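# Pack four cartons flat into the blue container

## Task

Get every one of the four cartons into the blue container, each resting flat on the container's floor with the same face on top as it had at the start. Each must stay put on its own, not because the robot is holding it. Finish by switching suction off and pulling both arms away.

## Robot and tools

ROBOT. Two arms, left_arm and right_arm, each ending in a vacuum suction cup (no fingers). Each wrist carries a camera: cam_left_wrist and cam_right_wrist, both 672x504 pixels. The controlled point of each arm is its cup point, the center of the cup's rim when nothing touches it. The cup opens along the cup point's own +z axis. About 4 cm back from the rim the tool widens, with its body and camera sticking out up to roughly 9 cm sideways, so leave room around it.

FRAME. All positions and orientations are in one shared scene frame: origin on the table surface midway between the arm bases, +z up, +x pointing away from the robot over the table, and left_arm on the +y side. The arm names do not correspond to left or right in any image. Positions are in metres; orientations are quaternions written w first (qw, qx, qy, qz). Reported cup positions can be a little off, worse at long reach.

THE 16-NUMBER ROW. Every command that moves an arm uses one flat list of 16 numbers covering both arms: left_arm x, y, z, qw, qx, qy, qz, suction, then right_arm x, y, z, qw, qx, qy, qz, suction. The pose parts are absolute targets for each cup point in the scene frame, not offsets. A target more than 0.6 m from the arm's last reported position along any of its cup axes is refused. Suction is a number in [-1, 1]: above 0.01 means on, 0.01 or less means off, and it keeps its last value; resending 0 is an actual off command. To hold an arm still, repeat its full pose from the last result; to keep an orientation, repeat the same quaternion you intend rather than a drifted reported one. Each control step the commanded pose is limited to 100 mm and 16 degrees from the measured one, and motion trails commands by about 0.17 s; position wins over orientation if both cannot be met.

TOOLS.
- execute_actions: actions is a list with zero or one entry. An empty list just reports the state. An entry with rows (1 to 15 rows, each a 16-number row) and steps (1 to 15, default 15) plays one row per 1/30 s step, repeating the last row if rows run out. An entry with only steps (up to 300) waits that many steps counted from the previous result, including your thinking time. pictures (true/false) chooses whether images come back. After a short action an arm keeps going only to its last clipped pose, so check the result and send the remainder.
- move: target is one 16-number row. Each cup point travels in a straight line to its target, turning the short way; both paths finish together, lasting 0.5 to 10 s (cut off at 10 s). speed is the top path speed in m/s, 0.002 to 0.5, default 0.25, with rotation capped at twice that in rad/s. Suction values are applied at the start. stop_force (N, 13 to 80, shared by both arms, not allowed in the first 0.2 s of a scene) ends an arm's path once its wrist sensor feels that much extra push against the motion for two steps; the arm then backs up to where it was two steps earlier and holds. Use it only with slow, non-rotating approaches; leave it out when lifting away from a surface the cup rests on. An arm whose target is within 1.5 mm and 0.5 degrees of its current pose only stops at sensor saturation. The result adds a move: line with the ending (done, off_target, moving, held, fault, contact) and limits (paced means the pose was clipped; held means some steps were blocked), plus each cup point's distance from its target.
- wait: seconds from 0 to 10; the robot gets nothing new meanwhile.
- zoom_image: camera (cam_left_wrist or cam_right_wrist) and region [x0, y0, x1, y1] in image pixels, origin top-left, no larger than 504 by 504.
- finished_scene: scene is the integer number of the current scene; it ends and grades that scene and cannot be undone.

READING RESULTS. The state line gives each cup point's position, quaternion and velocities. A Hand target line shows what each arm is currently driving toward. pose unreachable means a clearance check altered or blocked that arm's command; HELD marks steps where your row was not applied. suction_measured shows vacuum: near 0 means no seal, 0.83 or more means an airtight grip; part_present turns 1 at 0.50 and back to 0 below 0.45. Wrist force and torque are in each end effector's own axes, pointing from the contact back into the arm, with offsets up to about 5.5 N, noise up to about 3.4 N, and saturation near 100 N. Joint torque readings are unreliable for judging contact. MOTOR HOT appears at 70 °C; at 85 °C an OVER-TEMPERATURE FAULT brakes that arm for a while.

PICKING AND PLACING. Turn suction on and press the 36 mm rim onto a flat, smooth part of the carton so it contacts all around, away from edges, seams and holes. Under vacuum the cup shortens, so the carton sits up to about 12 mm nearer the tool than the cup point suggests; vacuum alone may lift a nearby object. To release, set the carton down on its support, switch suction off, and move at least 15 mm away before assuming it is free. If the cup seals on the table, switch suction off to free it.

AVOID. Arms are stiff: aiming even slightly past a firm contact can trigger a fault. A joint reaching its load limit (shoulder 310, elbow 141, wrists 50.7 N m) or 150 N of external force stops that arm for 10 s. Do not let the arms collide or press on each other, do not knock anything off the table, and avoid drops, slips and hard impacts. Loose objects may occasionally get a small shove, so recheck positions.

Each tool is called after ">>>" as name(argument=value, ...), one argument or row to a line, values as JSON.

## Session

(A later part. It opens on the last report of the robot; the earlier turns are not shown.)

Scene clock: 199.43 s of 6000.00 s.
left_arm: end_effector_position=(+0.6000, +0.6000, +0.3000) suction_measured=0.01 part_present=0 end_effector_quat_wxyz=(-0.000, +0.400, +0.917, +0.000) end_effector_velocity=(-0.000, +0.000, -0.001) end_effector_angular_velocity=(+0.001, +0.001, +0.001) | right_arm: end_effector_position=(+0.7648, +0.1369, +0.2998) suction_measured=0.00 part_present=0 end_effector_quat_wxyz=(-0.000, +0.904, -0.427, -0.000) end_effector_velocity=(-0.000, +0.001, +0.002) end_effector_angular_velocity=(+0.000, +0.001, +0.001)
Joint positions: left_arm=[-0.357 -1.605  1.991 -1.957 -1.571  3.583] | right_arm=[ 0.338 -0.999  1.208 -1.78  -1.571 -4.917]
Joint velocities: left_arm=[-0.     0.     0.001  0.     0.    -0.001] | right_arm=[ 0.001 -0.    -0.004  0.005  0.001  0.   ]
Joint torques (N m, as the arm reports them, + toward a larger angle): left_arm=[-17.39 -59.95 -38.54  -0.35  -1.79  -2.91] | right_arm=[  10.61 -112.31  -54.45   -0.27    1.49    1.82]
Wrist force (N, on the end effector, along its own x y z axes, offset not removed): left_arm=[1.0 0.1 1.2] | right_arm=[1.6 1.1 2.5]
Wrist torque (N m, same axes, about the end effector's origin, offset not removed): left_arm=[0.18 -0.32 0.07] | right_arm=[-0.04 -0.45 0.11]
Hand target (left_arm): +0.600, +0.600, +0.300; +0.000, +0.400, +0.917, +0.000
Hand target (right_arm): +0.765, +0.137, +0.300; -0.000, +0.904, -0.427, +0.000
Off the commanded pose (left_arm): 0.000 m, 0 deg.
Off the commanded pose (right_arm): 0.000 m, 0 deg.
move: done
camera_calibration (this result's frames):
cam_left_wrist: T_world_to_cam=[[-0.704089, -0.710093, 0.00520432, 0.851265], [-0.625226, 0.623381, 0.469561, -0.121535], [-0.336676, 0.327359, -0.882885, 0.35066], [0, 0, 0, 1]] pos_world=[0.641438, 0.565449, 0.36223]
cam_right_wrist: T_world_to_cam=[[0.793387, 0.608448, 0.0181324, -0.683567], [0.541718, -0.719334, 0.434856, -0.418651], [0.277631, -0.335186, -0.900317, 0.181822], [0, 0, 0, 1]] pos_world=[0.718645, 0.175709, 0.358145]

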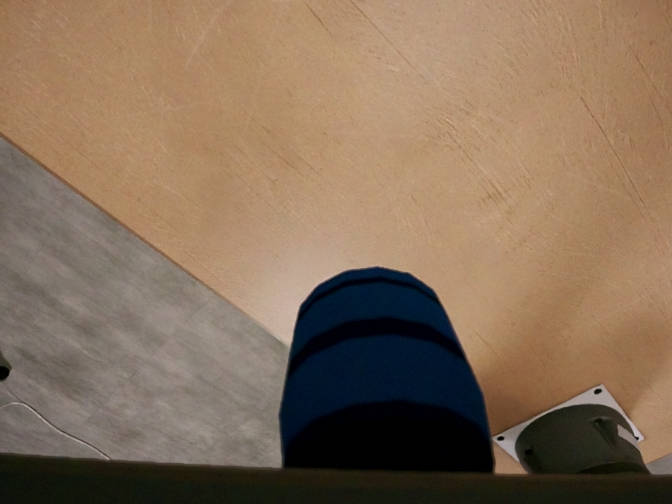

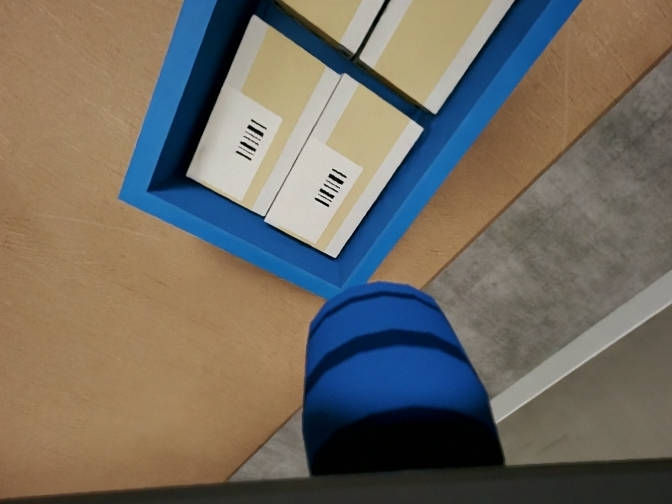

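>>> move(
  target=[0.6,0.6,0.3,0,0.4,0.917,0,0,0.65,-0.3,0.3,0,-0.7,0.714,0,0],
  speed=0.4,
)

>>> finished_scene(
  scene=2,
)

Scene clock: 206.07 s of 6000.00 s.
left_arm: end_effector_position=(+0.6000, +0.6000, +0.3000) suction_measured=0.01 part_present=0 end_effector_quat_wxyz=(-0.000, +0.400, +0.917, -0.000) end_effector_velocity=(-0.000, -0.000, +0.000) end_effector_angular_velocity=(-0.000, +0.000, +0.000) | right_arm: end_effector_position=(+0.6511, -0.2999, +0.2999) suction_measured=0.00 part_present=0 end_effector_quat_wxyz=(+0.000, -0.700, +0.714, -0.000) end_effector_velocity=(-0.001, -0.002, -0.000) end_effector_angular_velocity=(+0.000, +0.001, -0.002)
Joint positions: left_arm=[-0.357 -1.605  1.991 -1.957 -1.571  3.583] | right_arm=[-0.127 -1.484  1.867 -1.955 -1.571 -4.675]
Joint velocities: left_arm=[ 0.  0. -0.  0. -0. -0.] | right_arm=[-0.003 -0.002  0.002  0.     0.    -0.001]
Joint torques (N m, as the arm reports them, + toward a larger angle): left_arm=[-15.94 -57.98 -40.02  -0.35  -1.78  -2.81] | right_arm=[ -4.09 -64.71 -36.95  -7.35   2.4   -2.12]
Wrist force (N, on the end effector, along its own x y z axes, offset not removed): left_arm=[-2.0 -0.8 -1.6] | right_arm=[3.5 0.7 2.1]
Wrist torque (N m, same axes, about the end effector's origin, offset not removed): left_arm=[-0.23 0.10 0.08] | right_arm=[-0.13 -0.67 0.03]
Hand target (left_arm): +0.600, +0.600, +0.300; +0.000, +0.400, +0.917, +0.000
Hand target (right_arm): +0.651, -0.300, +0.300; -0.000, +0.700, -0.714, +0.000
Off the commanded pose (left_arm): 0.000 m, 0 deg.
Off the commanded pose (right_arm): 0.001 m, 0 deg.
After step 90, 1.73 s passed at rest.
move: done
camera_calibration (this result's frames):
cam_left_wrist: T_world_to_cam=[[-0.704089, -0.710093, 0.00520463, 0.851265], [-0.625226, 0.623382, 0.469561, -0.121535], [-0.336676, 0.327359, -0.882885, 0.35066], [0, 0, 0, 1]] pos_world=[0.641438, 0.565449, 0.36223]
cam_right_wrist: T_world_to_cam=[[0.998392, -0.0535059, 0.0187473, -0.659758], [-0.0563325, -0.89886, 0.4346, -0.33567], [-0.0064025, -0.434957, -0.900428, 0.22213], [0, 0, 0, 1]] pos_world=[0.641209, -0.240405, 0.358263]

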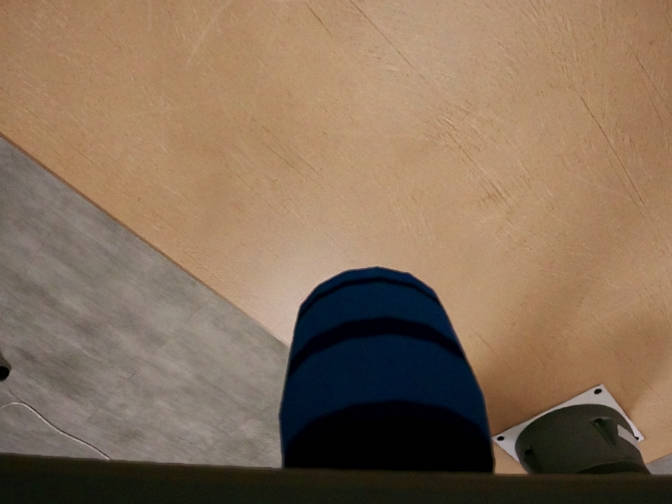

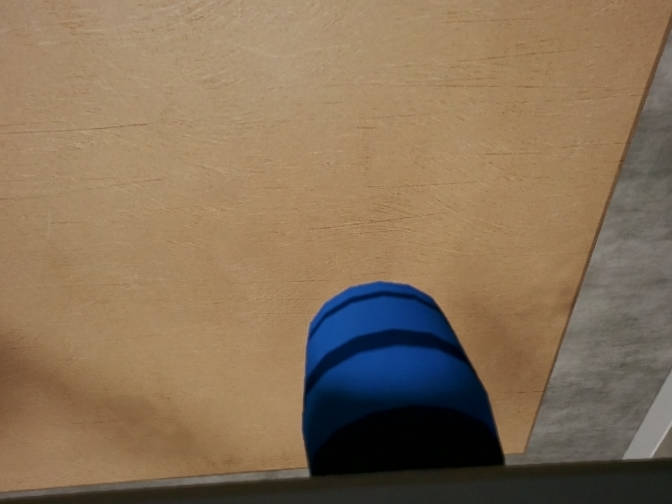

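The scene is finished: the task was done.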